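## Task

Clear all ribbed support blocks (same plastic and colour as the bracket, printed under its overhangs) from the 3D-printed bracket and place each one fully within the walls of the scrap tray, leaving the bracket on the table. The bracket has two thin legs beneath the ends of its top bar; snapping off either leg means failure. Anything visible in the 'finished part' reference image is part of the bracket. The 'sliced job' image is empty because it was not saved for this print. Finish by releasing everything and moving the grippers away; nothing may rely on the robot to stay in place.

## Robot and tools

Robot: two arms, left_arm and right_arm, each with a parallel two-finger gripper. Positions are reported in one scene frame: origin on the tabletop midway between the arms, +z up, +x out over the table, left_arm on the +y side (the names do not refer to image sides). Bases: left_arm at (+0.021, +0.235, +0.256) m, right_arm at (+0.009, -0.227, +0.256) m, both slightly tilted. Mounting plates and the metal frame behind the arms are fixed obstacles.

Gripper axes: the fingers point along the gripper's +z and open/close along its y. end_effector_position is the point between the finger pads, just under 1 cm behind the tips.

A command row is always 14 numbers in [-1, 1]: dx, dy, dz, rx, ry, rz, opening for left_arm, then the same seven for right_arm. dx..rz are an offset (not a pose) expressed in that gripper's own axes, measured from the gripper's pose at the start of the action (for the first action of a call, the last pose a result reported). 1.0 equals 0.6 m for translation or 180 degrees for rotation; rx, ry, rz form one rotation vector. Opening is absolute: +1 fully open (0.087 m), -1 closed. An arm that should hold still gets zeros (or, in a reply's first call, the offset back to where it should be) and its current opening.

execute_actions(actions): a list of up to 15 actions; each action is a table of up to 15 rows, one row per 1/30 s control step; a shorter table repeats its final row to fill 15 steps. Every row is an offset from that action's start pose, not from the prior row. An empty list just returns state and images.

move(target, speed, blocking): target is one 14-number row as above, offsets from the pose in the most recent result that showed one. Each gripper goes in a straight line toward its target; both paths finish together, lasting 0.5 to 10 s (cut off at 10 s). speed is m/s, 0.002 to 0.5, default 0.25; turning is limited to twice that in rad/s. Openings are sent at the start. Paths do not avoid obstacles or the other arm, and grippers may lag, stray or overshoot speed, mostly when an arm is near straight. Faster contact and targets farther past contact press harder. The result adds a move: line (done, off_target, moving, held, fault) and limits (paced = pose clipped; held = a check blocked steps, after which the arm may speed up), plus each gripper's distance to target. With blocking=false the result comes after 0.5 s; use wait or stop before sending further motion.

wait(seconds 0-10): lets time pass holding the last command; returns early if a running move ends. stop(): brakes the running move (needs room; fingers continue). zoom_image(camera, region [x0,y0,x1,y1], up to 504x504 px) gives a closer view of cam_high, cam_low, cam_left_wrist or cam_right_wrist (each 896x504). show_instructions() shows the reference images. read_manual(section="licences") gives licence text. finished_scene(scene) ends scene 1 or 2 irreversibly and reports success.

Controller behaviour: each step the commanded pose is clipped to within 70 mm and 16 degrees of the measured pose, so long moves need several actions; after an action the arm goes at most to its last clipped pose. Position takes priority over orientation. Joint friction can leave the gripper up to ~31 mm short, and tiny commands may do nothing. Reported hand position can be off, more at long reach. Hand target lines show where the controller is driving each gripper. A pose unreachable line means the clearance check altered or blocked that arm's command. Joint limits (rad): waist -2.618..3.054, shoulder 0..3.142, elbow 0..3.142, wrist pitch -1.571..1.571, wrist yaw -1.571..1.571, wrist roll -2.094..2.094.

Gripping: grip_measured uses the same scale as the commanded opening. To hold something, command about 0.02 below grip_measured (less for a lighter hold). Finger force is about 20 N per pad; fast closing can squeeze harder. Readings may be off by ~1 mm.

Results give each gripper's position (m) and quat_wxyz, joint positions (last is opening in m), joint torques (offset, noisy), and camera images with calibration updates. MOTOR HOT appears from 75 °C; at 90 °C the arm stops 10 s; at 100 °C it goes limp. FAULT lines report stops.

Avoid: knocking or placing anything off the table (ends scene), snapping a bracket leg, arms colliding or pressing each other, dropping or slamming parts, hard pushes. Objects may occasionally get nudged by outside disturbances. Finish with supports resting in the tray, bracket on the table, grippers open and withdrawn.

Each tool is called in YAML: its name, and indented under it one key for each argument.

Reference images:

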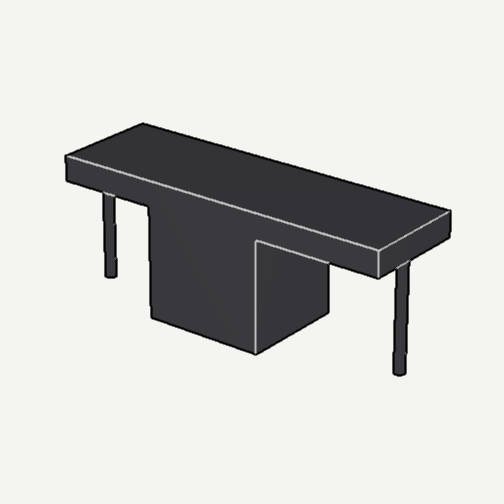

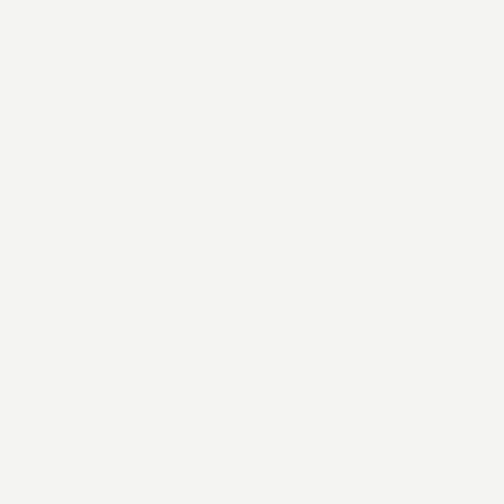

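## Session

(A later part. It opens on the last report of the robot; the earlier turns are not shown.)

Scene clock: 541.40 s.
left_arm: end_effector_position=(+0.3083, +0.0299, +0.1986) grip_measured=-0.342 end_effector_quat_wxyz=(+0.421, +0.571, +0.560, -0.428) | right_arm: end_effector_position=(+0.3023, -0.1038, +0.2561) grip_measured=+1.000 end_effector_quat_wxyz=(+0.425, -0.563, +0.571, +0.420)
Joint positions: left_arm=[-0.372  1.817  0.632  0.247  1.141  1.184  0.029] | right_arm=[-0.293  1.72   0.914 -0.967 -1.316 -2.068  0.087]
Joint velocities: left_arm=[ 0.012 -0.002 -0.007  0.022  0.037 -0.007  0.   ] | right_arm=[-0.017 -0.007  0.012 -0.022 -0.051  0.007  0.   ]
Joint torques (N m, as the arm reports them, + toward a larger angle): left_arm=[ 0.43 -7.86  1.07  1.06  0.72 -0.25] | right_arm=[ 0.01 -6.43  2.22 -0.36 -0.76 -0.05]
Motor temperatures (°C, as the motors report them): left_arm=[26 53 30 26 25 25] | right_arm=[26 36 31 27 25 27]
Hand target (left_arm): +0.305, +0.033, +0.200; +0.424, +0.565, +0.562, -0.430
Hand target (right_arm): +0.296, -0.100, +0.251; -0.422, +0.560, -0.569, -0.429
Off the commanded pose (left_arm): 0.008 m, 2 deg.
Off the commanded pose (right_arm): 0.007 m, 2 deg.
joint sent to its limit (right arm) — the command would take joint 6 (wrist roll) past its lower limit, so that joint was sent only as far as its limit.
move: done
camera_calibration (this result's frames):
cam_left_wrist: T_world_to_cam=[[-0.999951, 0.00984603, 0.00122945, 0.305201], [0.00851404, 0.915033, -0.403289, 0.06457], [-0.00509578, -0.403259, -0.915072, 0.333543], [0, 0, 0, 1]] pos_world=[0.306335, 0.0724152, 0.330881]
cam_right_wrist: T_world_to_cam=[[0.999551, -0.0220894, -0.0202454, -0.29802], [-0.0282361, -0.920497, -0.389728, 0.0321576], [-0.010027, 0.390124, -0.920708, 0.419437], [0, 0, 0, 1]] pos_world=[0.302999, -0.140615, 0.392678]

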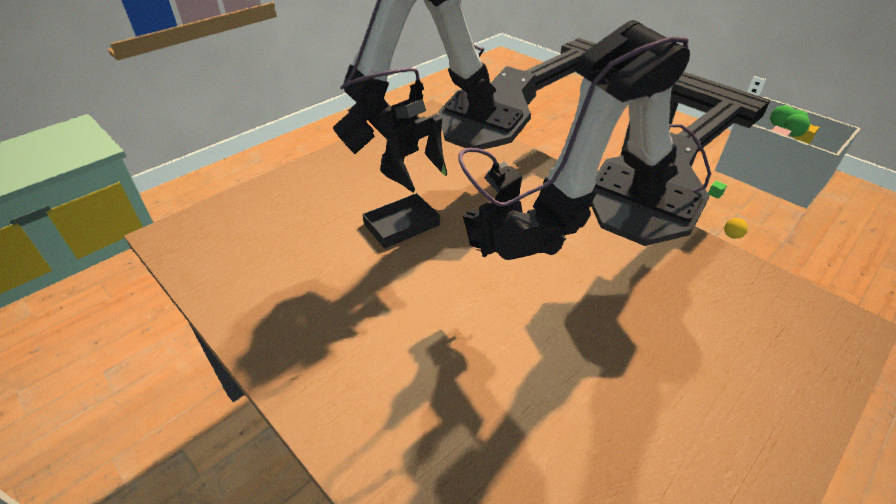

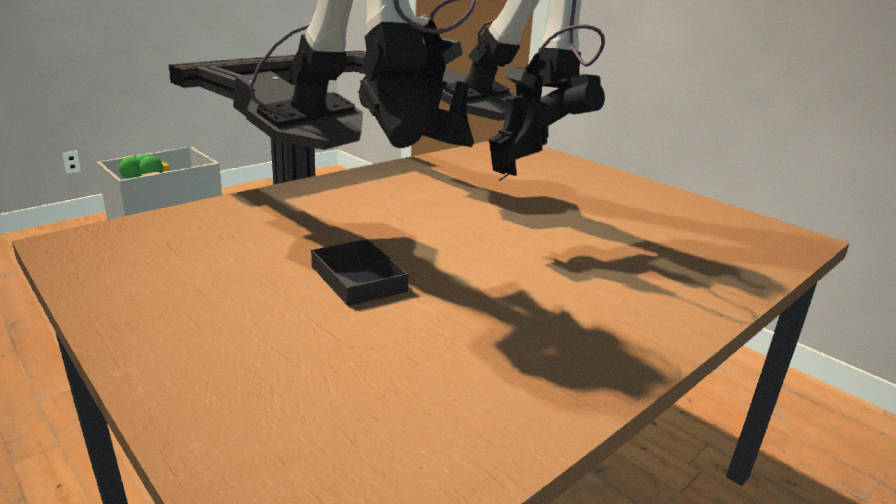

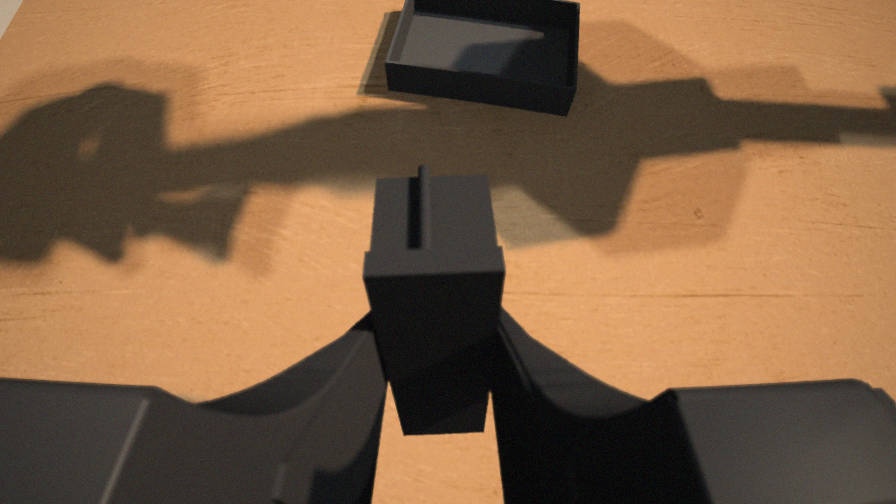

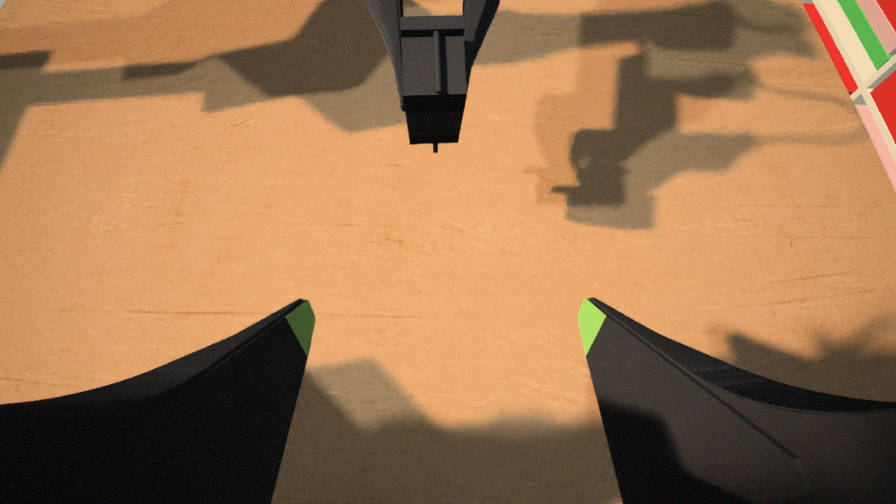

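move:
  target: [0,0,0,0,0,0,-0.38,-0.0223,0.0102,0.15,0,0,0,1]
  speed: 0.1

Scene clock: 575.50 s.
left_arm: end_effector_position=(+0.3089, +0.0297, +0.1990) grip_measured=-0.342 end_effector_quat_wxyz=(+0.422, +0.570, +0.559, -0.428) | right_arm: end_effector_position=(+0.3067, -0.0150, +0.2450) grip_measured=+1.000 end_effector_quat_wxyz=(+0.431, -0.563, +0.568, +0.417)
Joint positions: left_arm=[-0.372  1.817  0.632  0.252  1.143  1.181  0.029] | right_arm=[ 0.047  1.586  0.598  0.284 -1.193 -0.972  0.087]
Joint velocities: left_arm=[ 0.002  0.007  0.012 -0.066 -0.007 -0.007 -0.001] | right_arm=[-0.002  0.002 -0.002  0.007  0.022  0.081  0.   ]
Joint torques (N m, as the arm reports them, + toward a larger angle): left_arm=[-0.64 -7.07  3.16  0.83  0.6  -0.13] | right_arm=[ 0.87 -8.11  2.29  1.22 -0.49  0.12]
Motor temperatures (°C, as the motors report them): left_arm=[26 49 30 27 26 25] | right_arm=[25 35 30 27 26 27]
Hand target (left_arm): +0.308, +0.030, +0.199; +0.421, +0.571, +0.560, -0.428
Hand target (right_arm): +0.298, -0.014, +0.243; -0.426, +0.562, -0.572, -0.419
Off the commanded pose (left_arm): 0.001 m, 0 deg.
Off the commanded pose (right_arm): 0.010 m, 1 deg.
move: done
camera_calibration (this result's frames):
cam_left_wrist: T_world_to_cam=[[-0.999961, 0.00888298, -0.000190963, 0.306105], [0.00819945, 0.914311, -0.404931, 0.0653602], [-0.00342239, -0.404916, -0.914347, 0.333221], [0, 0, 0, 1]] pos_world=[0.306697, 0.072448, 0.331205]
cam_right_wrist: T_world_to_cam=[[0.999639, -0.0263059, -0.00551427, -0.304366], [-0.0263379, -0.917823, -0.396116, 0.110705], [0.00535905, 0.396118, -0.918184, 0.369395], [0, 0, 0, 1]] pos_world=[0.305192, -0.0527231, 0.381346]

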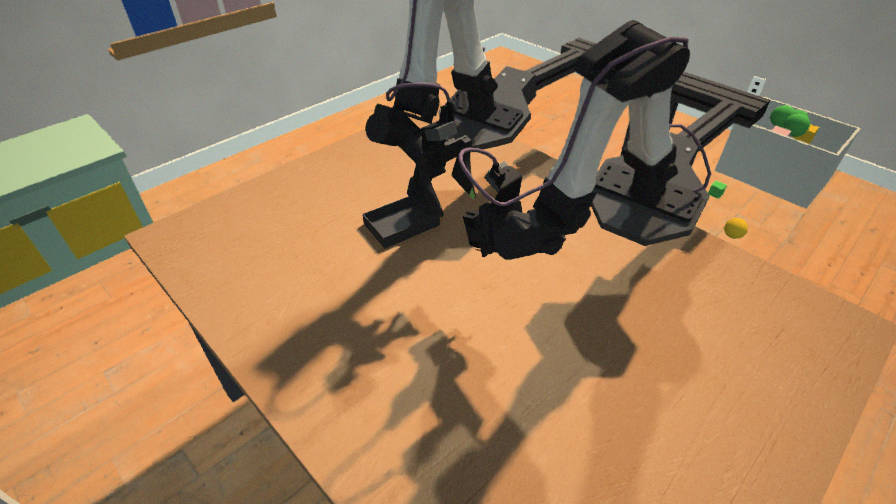

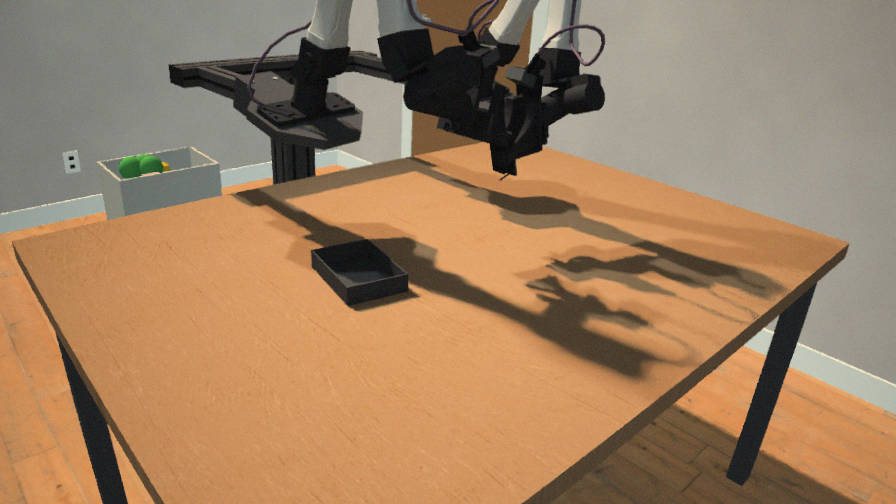

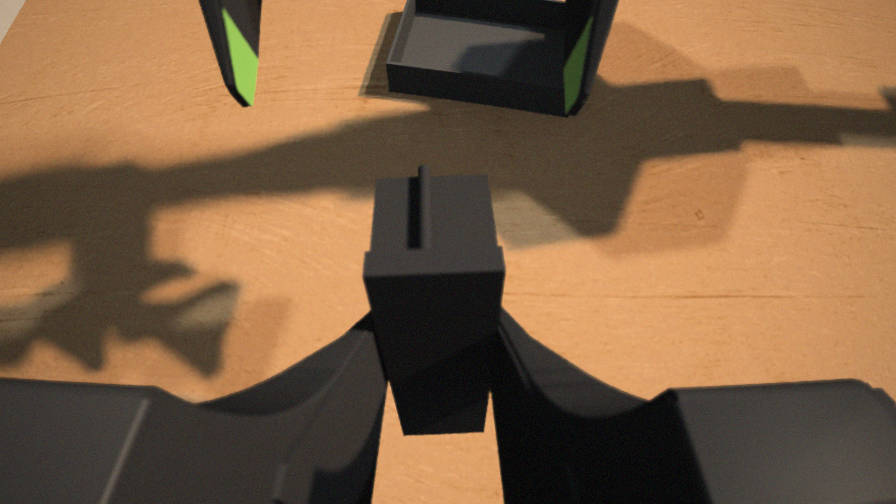

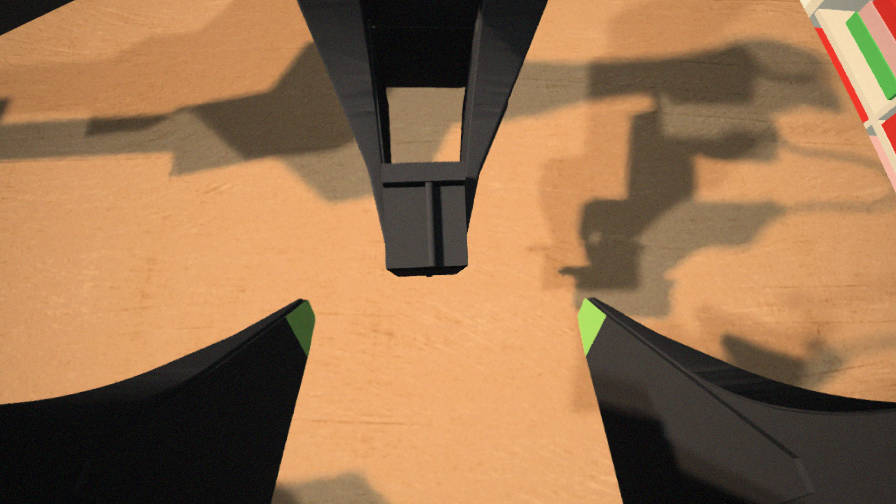

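zoom_image:
  camera: "cam_right_wrist"
  region: [270, 140, 630, 370]

zoom_image:
  camera: "cam_left_wrist"
  region: [180, 0, 640, 300]

Region (270, 140, 630, 370) of cam_right_wrist's 896x504 image, scaled by 1.400, with more detail than that image has; it fills the top 322 rows of this view, and the rest is white.

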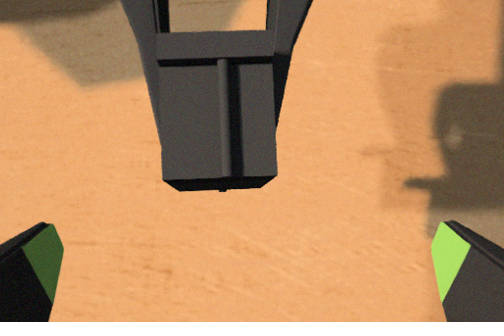

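Region (180, 0, 640, 300) of cam_left_wrist's 896x504 image, scaled by 1.096, with more detail than that image has; it fills the top 329 rows of this view, and the rest is white.

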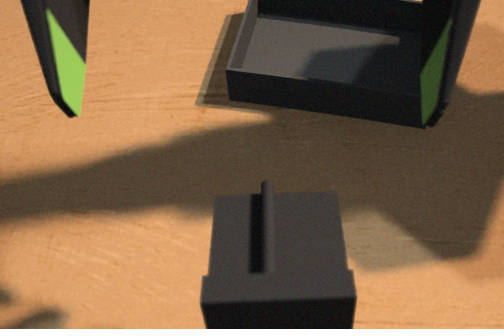

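move:
  target: [0,0,0,0,0,0,-0.38,0.01,0.0233,0.079,0,0,0,1]
  speed: 0.06

Scene clock: 613.33 s.
left_arm: end_effector_position=(+0.3089, +0.0297, +0.1990) grip_measured=-0.342 end_effector_quat_wxyz=(+0.422, +0.570, +0.559, -0.428) | right_arm: end_effector_position=(+0.3065, +0.0300, +0.2367) grip_measured=+1.000 end_effector_quat_wxyz=(+0.448, -0.568, +0.555, +0.410)
Joint positions: left_arm=[-0.372  1.817  0.632  0.252  1.143  1.181  0.029] | right_arm=[ 0.203  1.686  0.562  0.655 -1.067 -0.762  0.087]
Joint velocities: left_arm=[-0.017 -0.002 -0.007 -0.037  0.037 -0.007 -0.   ] | right_arm=[ 0.012  0.002 -0.007 -0.022 -0.037 -0.022  0.   ]
Joint torques (N m, as the arm reports them, + toward a larger angle): left_arm=[-0.64 -7.09  3.26  0.88  0.62 -0.15] | right_arm=[ 1.07 -6.29  1.7   1.49 -0.36  0.12]
Motor temperatures (°C, as the motors report them): left_arm=[25 45 30 27 26 25] | right_arm=[26 37 29 29 26 27]
Hand target (left_arm): +0.309, +0.030, +0.199; +0.422, +0.570, +0.559, -0.428
Hand target (right_arm): +0.294, +0.029, +0.226; -0.432, +0.563, -0.568, -0.417
Off the commanded pose (left_arm): 0.000 m, 0 deg.
Off the commanded pose (right_arm): 0.017 m, 3 deg.
move: off_target (right_arm)
camera_calibration (this result's frames):
cam_left_wrist: T_world_to_cam=[[-0.999961, 0.00888298, -0.000190963, 0.306105], [0.00819945, 0.914311, -0.404931, 0.0653602], [-0.00342239, -0.404916, -0.914347, 0.333221], [0, 0, 0, 1]] pos_world=[0.306697, 0.072448, 0.331205]
cam_right_wrist: T_world_to_cam=[[0.998968, -0.0277144, 0.0359912, -0.312561], [-0.0104261, -0.911055, -0.412154, 0.147405], [0.0442126, 0.411353, -0.910403, 0.329792], [0, 0, 0, 1]] pos_world=[0.299194, -0.0100297, 0.372246]

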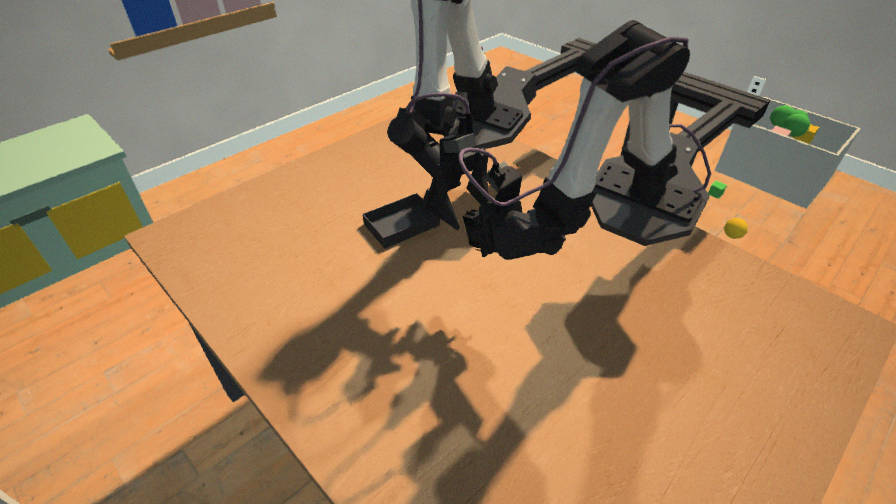

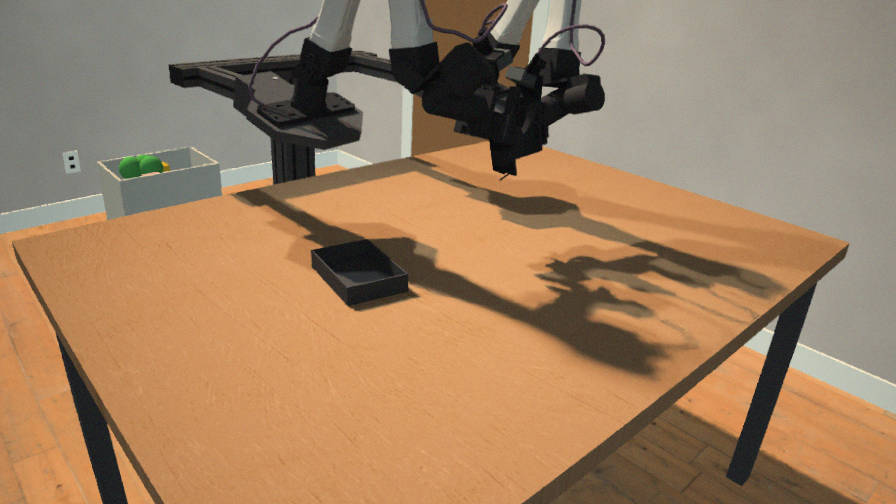

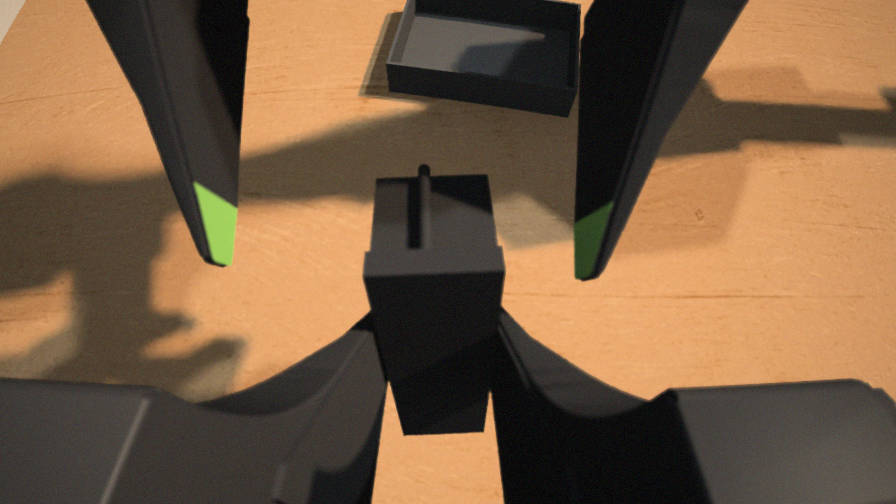

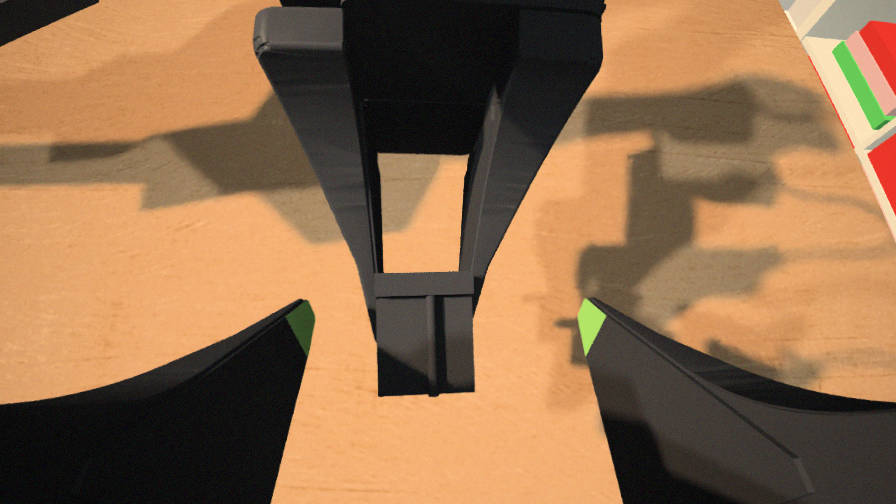

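move:
  target: [0,0,0,0,0,0,-0.38,0.016,0.019,-0.0029,-0.008,0.0089,0.0225,1]
  speed: 0.03

Scene clock: 637.30 s.
left_arm: end_effector_position=(+0.3089, +0.0297, +0.1990) grip_measured=-0.342 end_effector_quat_wxyz=(+0.422, +0.570, +0.559, -0.428) | right_arm: end_effector_position=(+0.2978, +0.0273, +0.2300) grip_measured=+1.000 end_effector_quat_wxyz=(+0.425, -0.561, +0.572, +0.421)
Joint positions: left_arm=[-0.372  1.817  0.632  0.252  1.143  1.181  0.029] | right_arm=[ 0.203  1.686  0.562  0.594 -1.066 -0.761  0.087]
Joint velocities: left_arm=[-0.002 -0.007 -0.012 -0.007  0.051 -0.051 -0.   ] | right_arm=[ 0.017 -0.007 -0.012 -0.022  0.007  0.051  0.   ]
Joint torques (N m, as the arm reports them, + toward a larger angle): left_arm=[-0.63 -7.07  3.15  0.88  0.61 -0.18] | right_arm=[-0.01 -7.22  4.07  1.25 -0.54  0.01]
Motor temperatures (°C, as the motors report them): left_arm=[25 44 30 27 26 25] | right_arm=[26 36 28 30 26 27]
Hand target (left_arm): +0.309, +0.030, +0.199; +0.422, +0.570, +0.559, -0.428
Hand target (right_arm): +0.296, +0.026, +0.227; -0.418, +0.559, -0.576, -0.424
Off the commanded pose (left_arm): 0.000 m, 0 deg.
Off the commanded pose (right_arm): 0.004 m, 1 deg.
move: done
camera_calibration (this result's frames):
cam_left_wrist: T_world_to_cam=[[-0.999961, 0.00888298, -0.000190963, 0.306105], [0.00819945, 0.914311, -0.404931, 0.0653602], [-0.00342239, -0.404916, -0.914347, 0.333221], [0, 0, 0, 1]] pos_world=[0.306697, 0.072448, 0.331205]
cam_right_wrist: T_world_to_cam=[[0.999473, -0.0241074, -0.0217258, -0.290671], [-0.0306967, -0.919512, -0.391861, 0.143707], [-0.0105303, 0.392322, -0.919768, 0.344084], [0, 0, 0, 1]] pos_world=[0.298552, -0.00985805, 0.366475]

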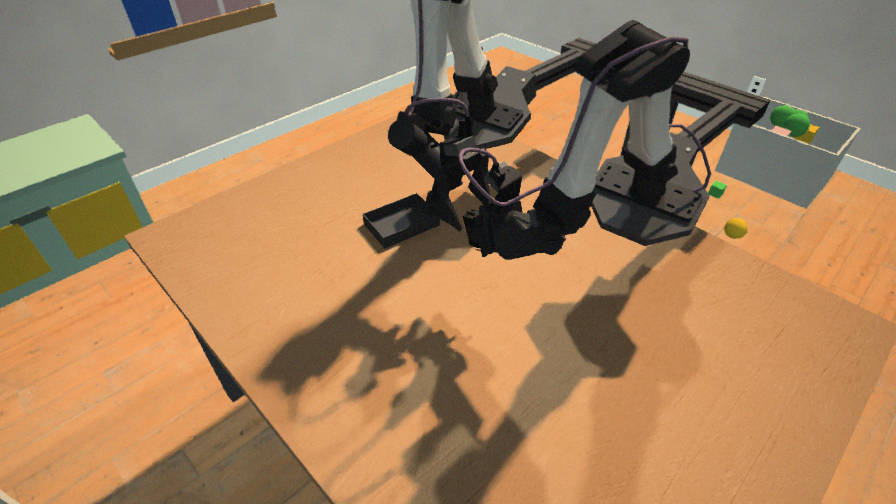

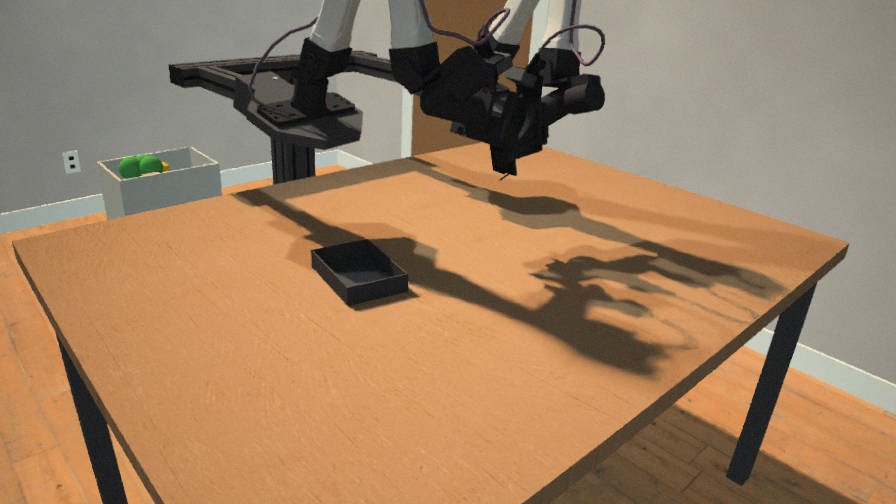

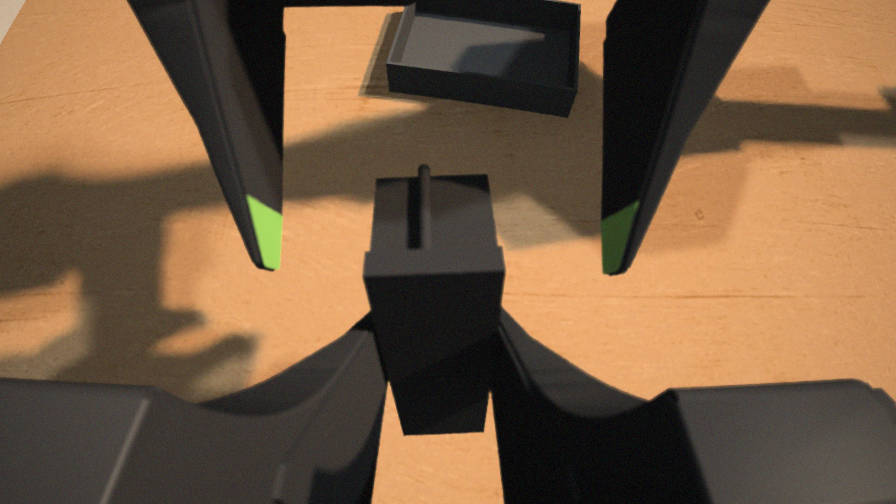

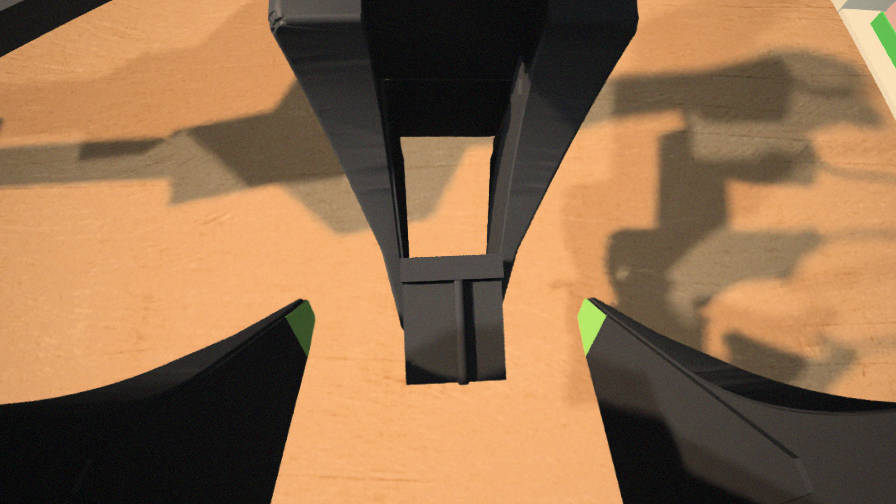

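zoom_image:
  camera: "cam_right_wrist"
  region: [280, 220, 620, 420]

zoom_image:
  camera: "cam_left_wrist"
  region: [230, 140, 650, 340]

Region (280, 220, 620, 420) of cam_right_wrist's 896x504 image, scaled by 1.482, with more detail than that image has; it fills the top 296 rows of this view, and the rest is white.

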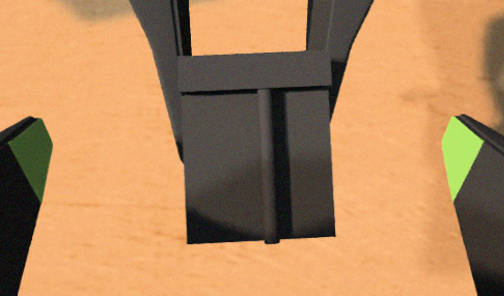

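Region (230, 140, 650, 340) of cam_left_wrist's 896x504 image, scaled by 1.200, with more detail than that image has; it fills the top 240 rows of this view, and the rest is white.

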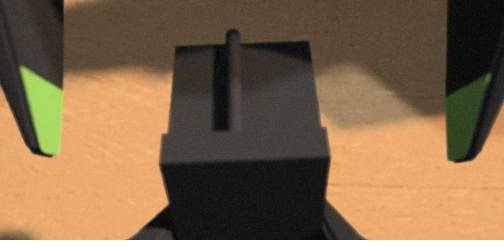

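execute_actions:
  actions:
    - [[0,0,0,0,0,0,-0.38,0,0,0,0,0,0,0.9],[0,0,0,0,0,0,-0.38,0,0,0,0,0,0,0.8],[0,0,0,0,0,0,-0.38,0,0,0,0,0,0,0.7],[0,0,0,0,0,0,-0.38,0,0,0,0,0,0,0.6],[0,0,0,0,0,0,-0.38,0,0,0,0,0,0,0.5],[0,0,0,0,0,0,-0.38,0,0,0,0,0,0,0.4],[0,0,0,0,0,0,-0.38,0,0,0,0,0,0,0.3],[0,0,0,0,0,0,-0.38,0,0,0,0,0,0,0.2],[0,0,0,0,0,0,-0.38,0,0,0,0,0,0,0.1],[0,0,0,0,0,0,-0.38,0,0,0,0,0,0,0.0],[0,0,0,0,0,0,-0.38,0,0,0,0,0,0,-0.05],[0,0,0,0,0,0,-0.38,0,0,0,0,0,0,-0.1],[0,0,0,0,0,0,-0.38,0,0,0,0,0,0,-0.13],[0,0,0,0,0,0,-0.38,0,0,0,0,0,0,-0.16],[0,0,0,0,0,0,-0.38,0,0,0,0,0,0,-0.18]]
    - [[0,0,0,0,0,0,-0.38,0,0,0,0,0,0,-0.18]]

Scene clock: 657.50 s.
left_arm: end_effector_position=(+0.3089, +0.0297, +0.1990) grip_measured=-0.342 end_effector_quat_wxyz=(+0.422, +0.570, +0.559, -0.428) | right_arm: end_effector_position=(+0.2975, +0.0272, +0.2298) grip_measured=-0.180 end_effector_quat_wxyz=(+0.424, -0.561, +0.572, +0.421)
Joint positions: left_arm=[-0.372  1.817  0.632  0.252  1.143  1.181  0.029] | right_arm=[ 0.203  1.686  0.562  0.592 -1.066 -0.761  0.036]
Joint velocities: left_arm=[ 0.007  0.002 -0.002 -0.051  0.022  0.022  0.   ] | right_arm=[-0.007  0.002 -0.002 -0.037  0.066  0.007 -0.001]
Joint torques (N m, as the arm reports them, + toward a larger angle): left_arm=[-0.58 -7.16  3.13  0.89  0.63 -0.15] | right_arm=[ 0.23 -7.51  4.02  1.39 -0.55  0.03]
Motor temperatures (°C, as the motors report them): left_arm=[25 44 30 27 26 25] | right_arm=[26 36 29 30 26 27]
Hand target (left_arm): +0.309, +0.030, +0.199; +0.422, +0.570, +0.559, -0.428
Hand target (right_arm): +0.297, +0.027, +0.230; -0.424, +0.561, -0.572, -0.421
Off the commanded pose (left_arm): 0.000 m, 0 deg.
Off the commanded pose (right_arm): 0.000 m, 0 deg.
camera_calibration (this result's frames):
cam_left_wrist: T_world_to_cam=[[-0.999961, 0.00888298, -0.000190963, 0.306105], [0.00819945, 0.914311, -0.404931, 0.0653602], [-0.00342239, -0.404916, -0.914347, 0.333221], [0, 0, 0, 1]] pos_world=[0.306697, 0.072448, 0.331205]
cam_right_wrist: T_world_to_cam=[[0.999436, -0.023983, -0.0235005, -0.289981], [-0.0312702, -0.919767, -0.391216, 0.143571], [-0.0122325, 0.391731, -0.919999, 0.344504], [0, 0, 0, 1]] pos_world=[0.298521, -0.00985528, 0.366296]

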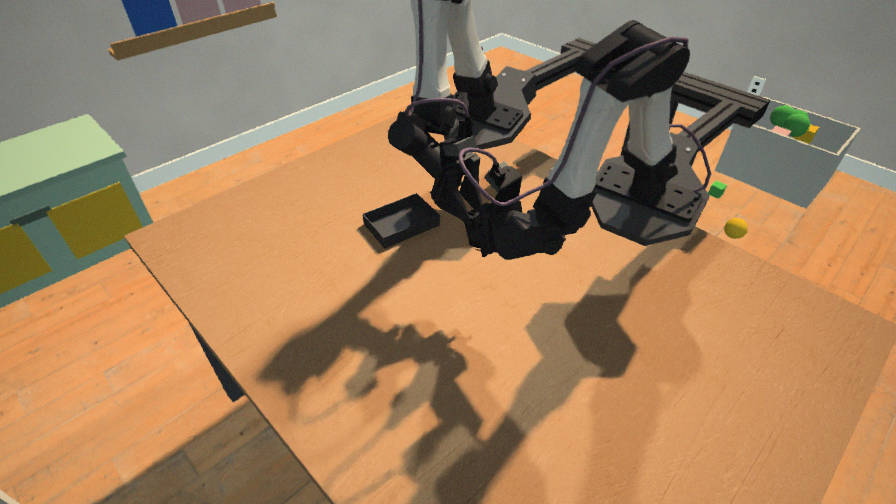

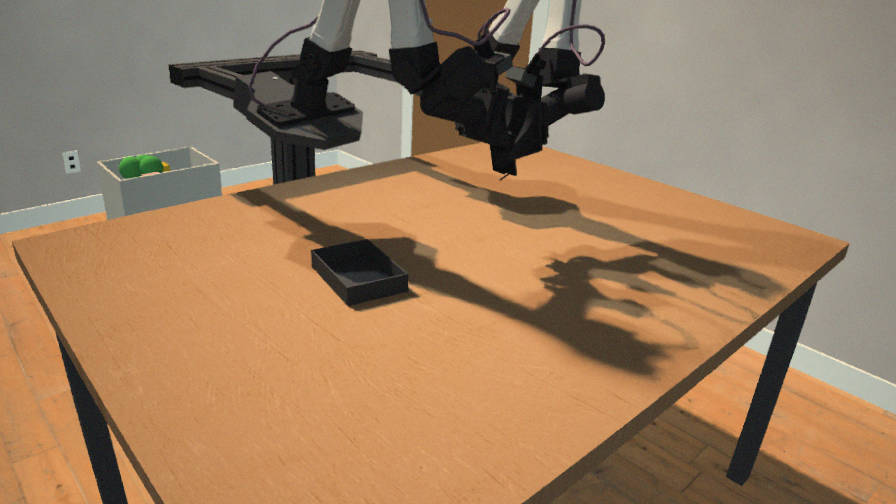

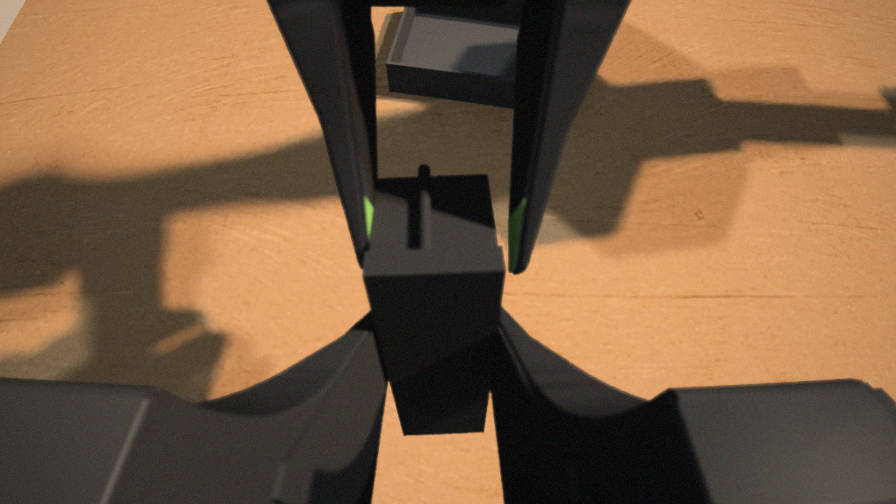

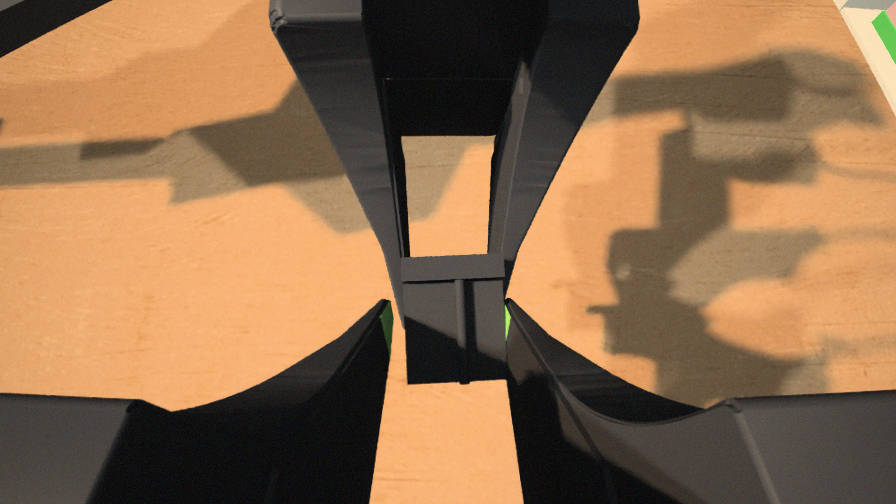

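execute_actions:
  actions:
    - [[0,0,0,0,0,0,-0.38,0,0,0,0,0,0,-0.19],[0,0,0,0,0,0,-0.38,0,0,0,0,0,0,-0.2],[0,0,0,0,0,0,-0.38,0,0,0,0,0,0,-0.21],[0,0,0,0,0,0,-0.38,0,0,0,0,0,0,-0.22],[0,0,0,0,0,0,-0.38,0,0,0,0,0,0,-0.23],[0,0,0,0,0,0,-0.38,0,0,0,0,0,0,-0.24],[0,0,0,0,0,0,-0.38,0,0,0,0,0,0,-0.25],[0,0,0,0,0,0,-0.38,0,0,0,0,0,0,-0.26],[0,0,0,0,0,0,-0.38,0,0,0,0,0,0,-0.27],[0,0,0,0,0,0,-0.38,0,0,0,0,0,0,-0.28],[0,0,0,0,0,0,-0.38,0,0,0,0,0,0,-0.29],[0,0,0,0,0,0,-0.38,0,0,0,0,0,0,-0.3],[0,0,0,0,0,0,-0.38,0,0,0,0,0,0,-0.31],[0,0,0,0,0,0,-0.38,0,0,0,0,0,0,-0.32],[0,0,0,0,0,0,-0.38,0,0,0,0,0,0,-0.33]]
    - [[0,0,0,0,0,0,-0.38,0,0,0,0,0,0,-0.335],[0,0,0,0,0,0,-0.38,0,0,0,0,0,0,-0.34],[0,0,0,0,0,0,-0.38,0,0,0,0,0,0,-0.345],[0,0,0,0,0,0,-0.38,0,0,0,0,0,0,-0.35],[0,0,0,0,0,0,-0.38,0,0,0,0,0,0,-0.355],[0,0,0,0,0,0,-0.38,0,0,0,0,0,0,-0.36],[0,0,0,0,0,0,-0.38,0,0,0,0,0,0,-0.365],[0,0,0,0,0,0,-0.38,0,0,0,0,0,0,-0.37]]

Scene clock: 667.10 s.
left_arm: end_effector_position=(+0.3088, +0.0296, +0.1993) grip_measured=-0.342 end_effector_quat_wxyz=(+0.423, +0.570, +0.559, -0.429) | right_arm: end_effector_position=(+0.2992, +0.0272, +0.2299) grip_measured=-0.317 end_effector_quat_wxyz=(+0.427, -0.562, +0.572, +0.418)
Joint positions: left_arm=[-0.372  1.817  0.632  0.252  1.145  1.181  0.029] | right_arm=[ 0.203  1.686  0.562  0.599 -1.06  -0.761  0.03 ]
Joint velocities: left_arm=[-0.007  0.002  0.002 -0.066  0.125 -0.022  0.   ] | right_arm=[-0.022 -0.002  0.002 -0.066  0.007 -0.007 -0.   ]
Joint torques (N m, as the arm reports them, + toward a larger angle): left_arm=[-0.64 -7.    3.15  0.88  0.61 -0.18] | right_arm=[ 0.19 -7.57  4.05  1.4  -0.54  0.04]
Motor temperatures (°C, as the motors report them): left_arm=[25 44 30 28 26 25] | right_arm=[26 36 29 31 26 27]
Hand target (left_arm): +0.309, +0.030, +0.199; +0.423, +0.570, +0.559, -0.429
Hand target (right_arm): +0.299, +0.027, +0.230; -0.427, +0.562, -0.572, -0.418
Off the commanded pose (left_arm): 0.000 m, 0 deg.
Off the commanded pose (right_arm): 0.000 m, 0 deg.
camera_calibration (this result's frames):
cam_left_wrist: T_world_to_cam=[[-0.999953, 0.00968937, -0.000342482, 0.305995], [0.00899175, 0.913588, -0.406542, 0.0657121], [-0.00362625, -0.406526, -0.913632, 0.33338], [0, 0, 0, 1]] pos_world=[0.306599, 0.072529, 0.331406]
cam_right_wrist: T_world_to_cam=[[0.999468, -0.028478, -0.0158991, -0.293345], [-0.0324243, -0.920276, -0.389924, 0.143673], [-0.00352733, 0.390232, -0.92071, 0.342251], [0, 0, 0, 1]] pos_world=[0.299054, -0.00969184, 0.366472]

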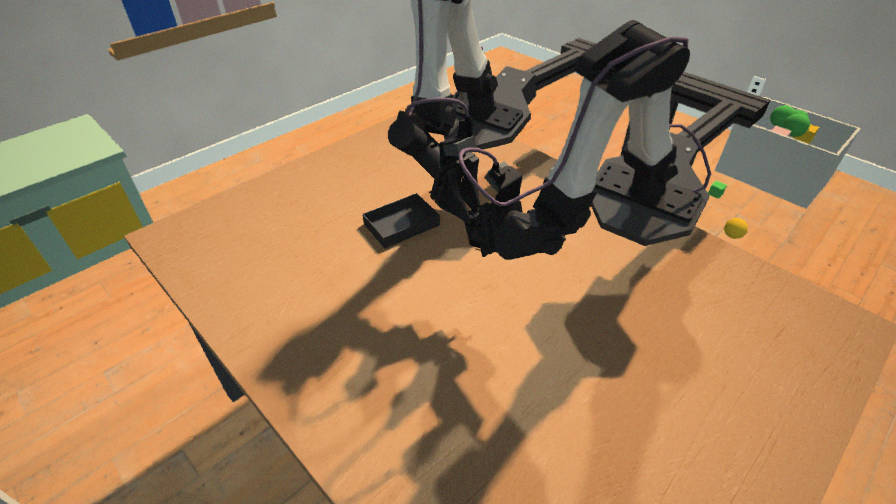

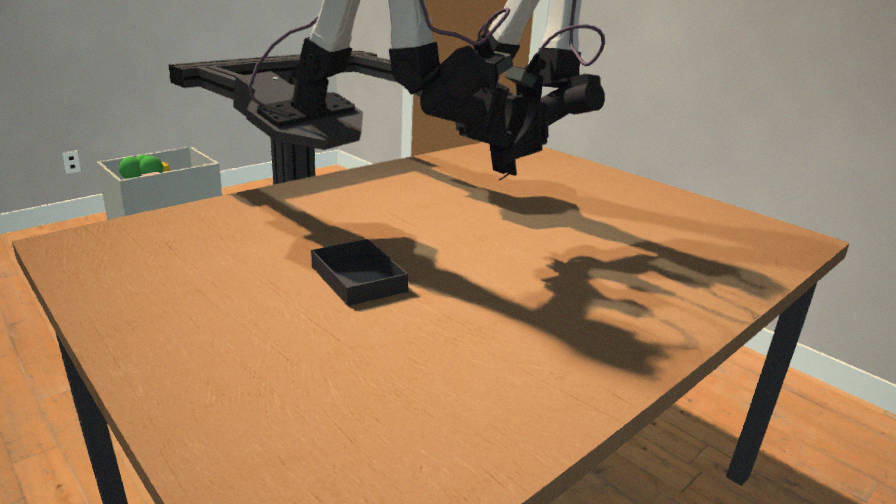

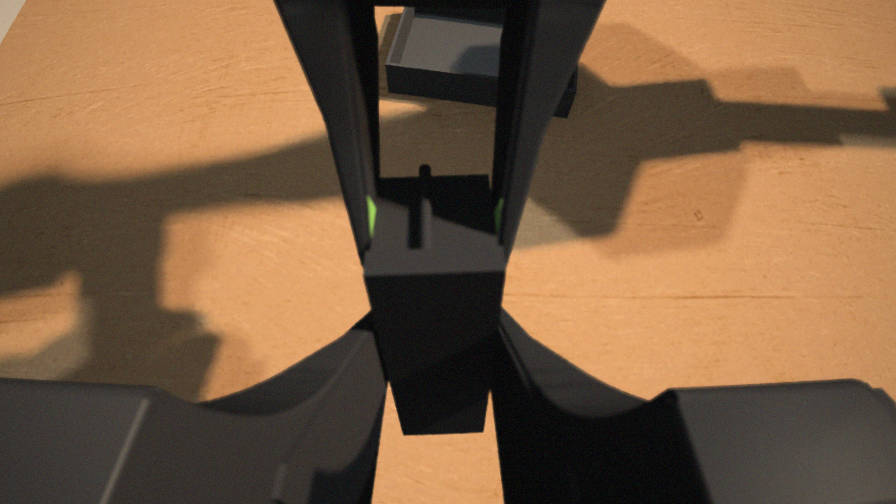

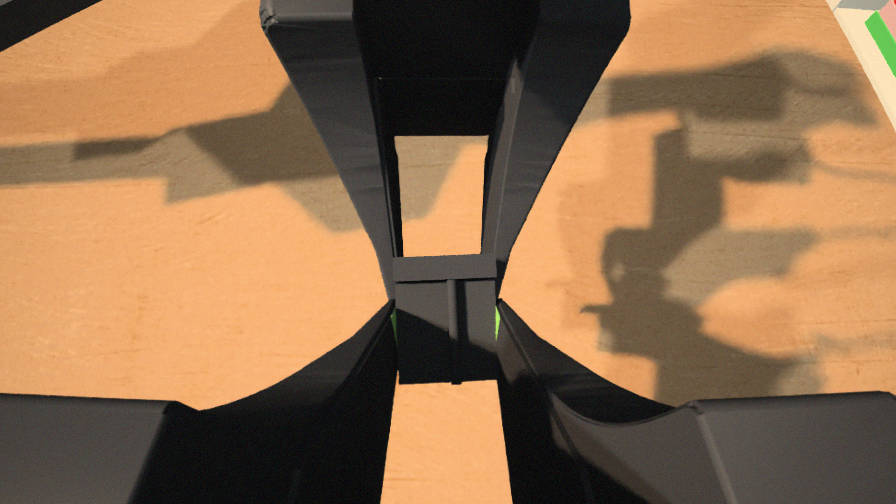

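move:
  target: [0,0,0,0,0,0,-0.38,0.0167,0,-0.019,0,0,0,-0.37]
  speed: 0.015

Scene clock: 701.57 s.
left_arm: end_effector_position=(+0.3086, +0.0272, +0.2021) grip_measured=-0.342 end_effector_quat_wxyz=(+0.428, +0.571, +0.551, -0.433) | right_arm: end_effector_position=(+0.2994, +0.0240, +0.2329) grip_measured=-0.320 end_effector_quat_wxyz=(+0.434, -0.566, +0.558, +0.424)
Joint positions: left_arm=[-0.375  1.817  0.632  0.26   1.159  1.182  0.029] | right_arm=[ 0.183  1.686  0.562  0.595 -1.103 -0.79   0.03 ]
Joint velocities: left_arm=[-0.007 -0.012 -0.007 -0.022 -0.051 -0.066  0.   ] | right_arm=[-0.007  0.012  0.002 -0.007  0.037  0.022  0.   ]
Joint torques (N m, as the arm reports them, + toward a larger angle): left_arm=[-0.26 -7.04  3.08  0.81  0.45 -0.17] | right_arm=[-2.43 -6.65  3.13  1.18 -0.49 -0.19]
Motor temperatures (°C, as the motors report them): left_arm=[25 43 30 28 26 25] | right_arm=[25 37 29 32 26 27]
Hand target (left_arm): +0.309, +0.030, +0.199; +0.423, +0.570, +0.559, -0.429
Hand target (right_arm): +0.299, +0.014, +0.224; -0.427, +0.561, -0.572, -0.418
Off the commanded pose (left_arm): 0.004 m, 1 deg.
Off the commanded pose (right_arm): 0.014 m, 2 deg.
move: off_target (right_arm)
camera_calibration (this result's frames):
cam_left_wrist: T_world_to_cam=[[-0.99981, 0.0176266, -0.00831947, 0.307185], [0.0194908, 0.906945, -0.420798, 0.06883], [0.000128075, -0.420881, -0.907116, 0.332908], [0, 0, 0, 1]] pos_world=[0.305743, 0.0722748, 0.333505]
cam_right_wrist: T_world_to_cam=[[0.999954, -0.00958249, 0.000291027, -0.297896], [-0.00861578, -0.91156, -0.411076, 0.139481], [0.00420442, 0.411055, -0.911601, 0.341365], [0, 0, 0, 1]] pos_world=[0.297648, -0.0160295, 0.368613]

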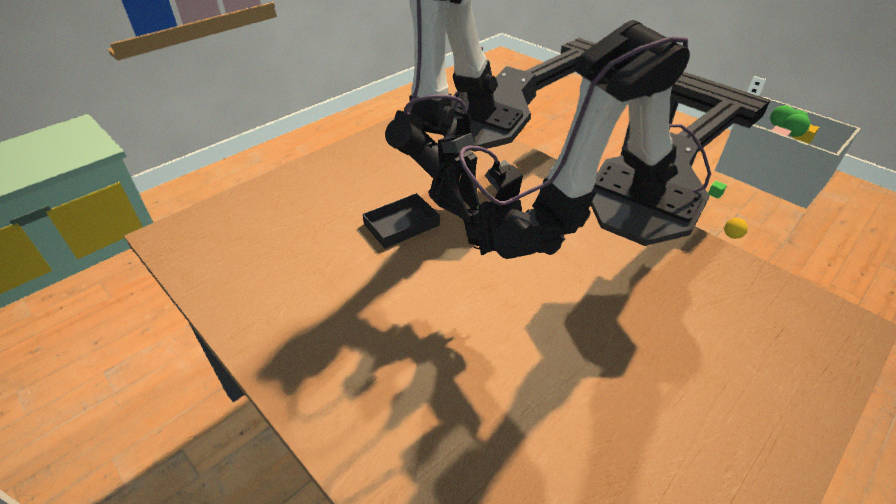

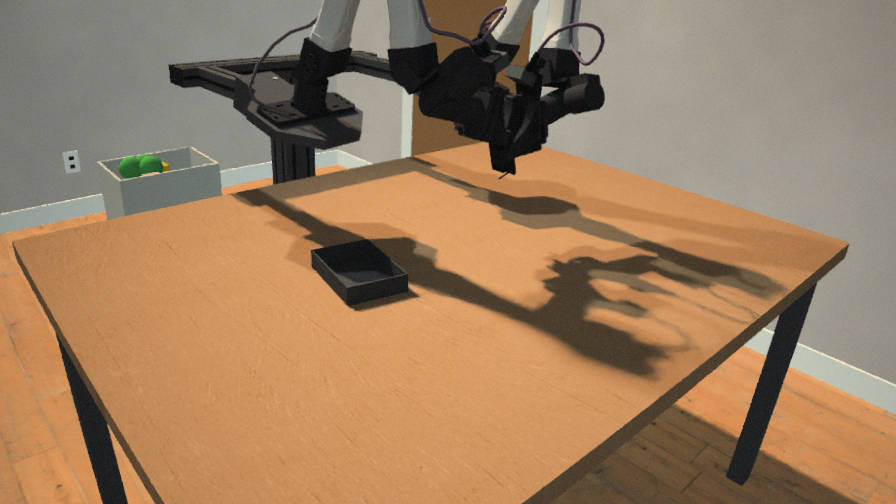

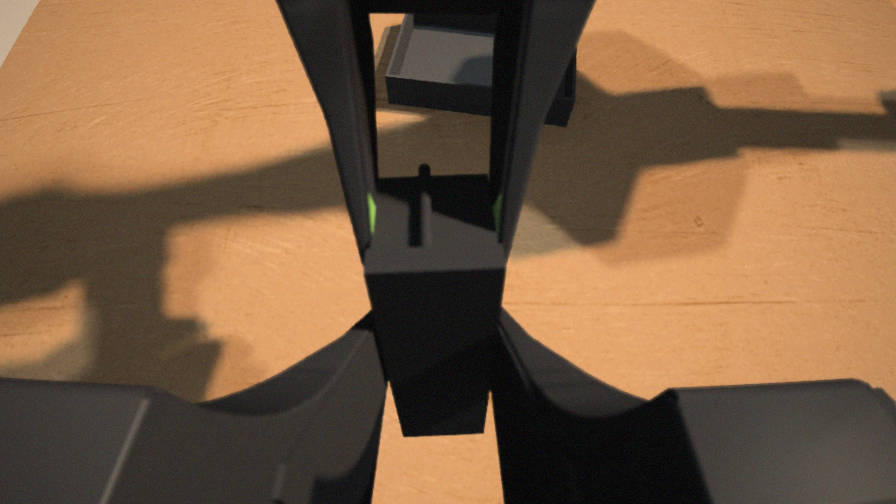

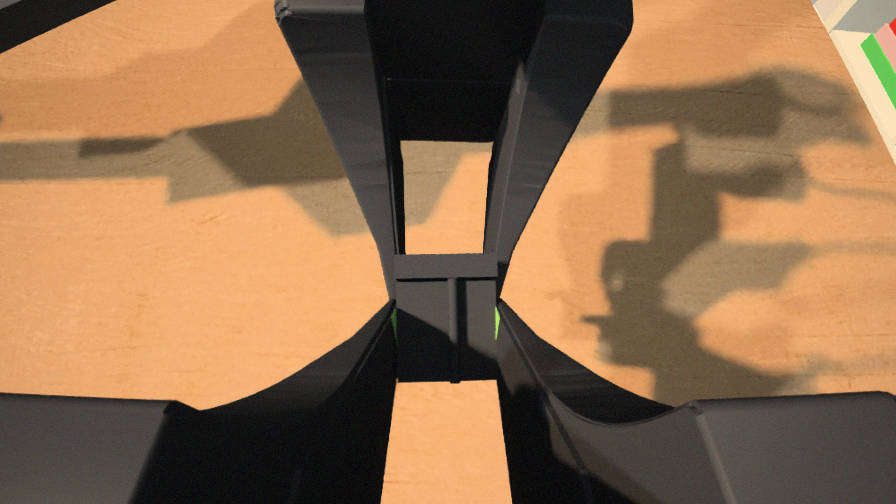

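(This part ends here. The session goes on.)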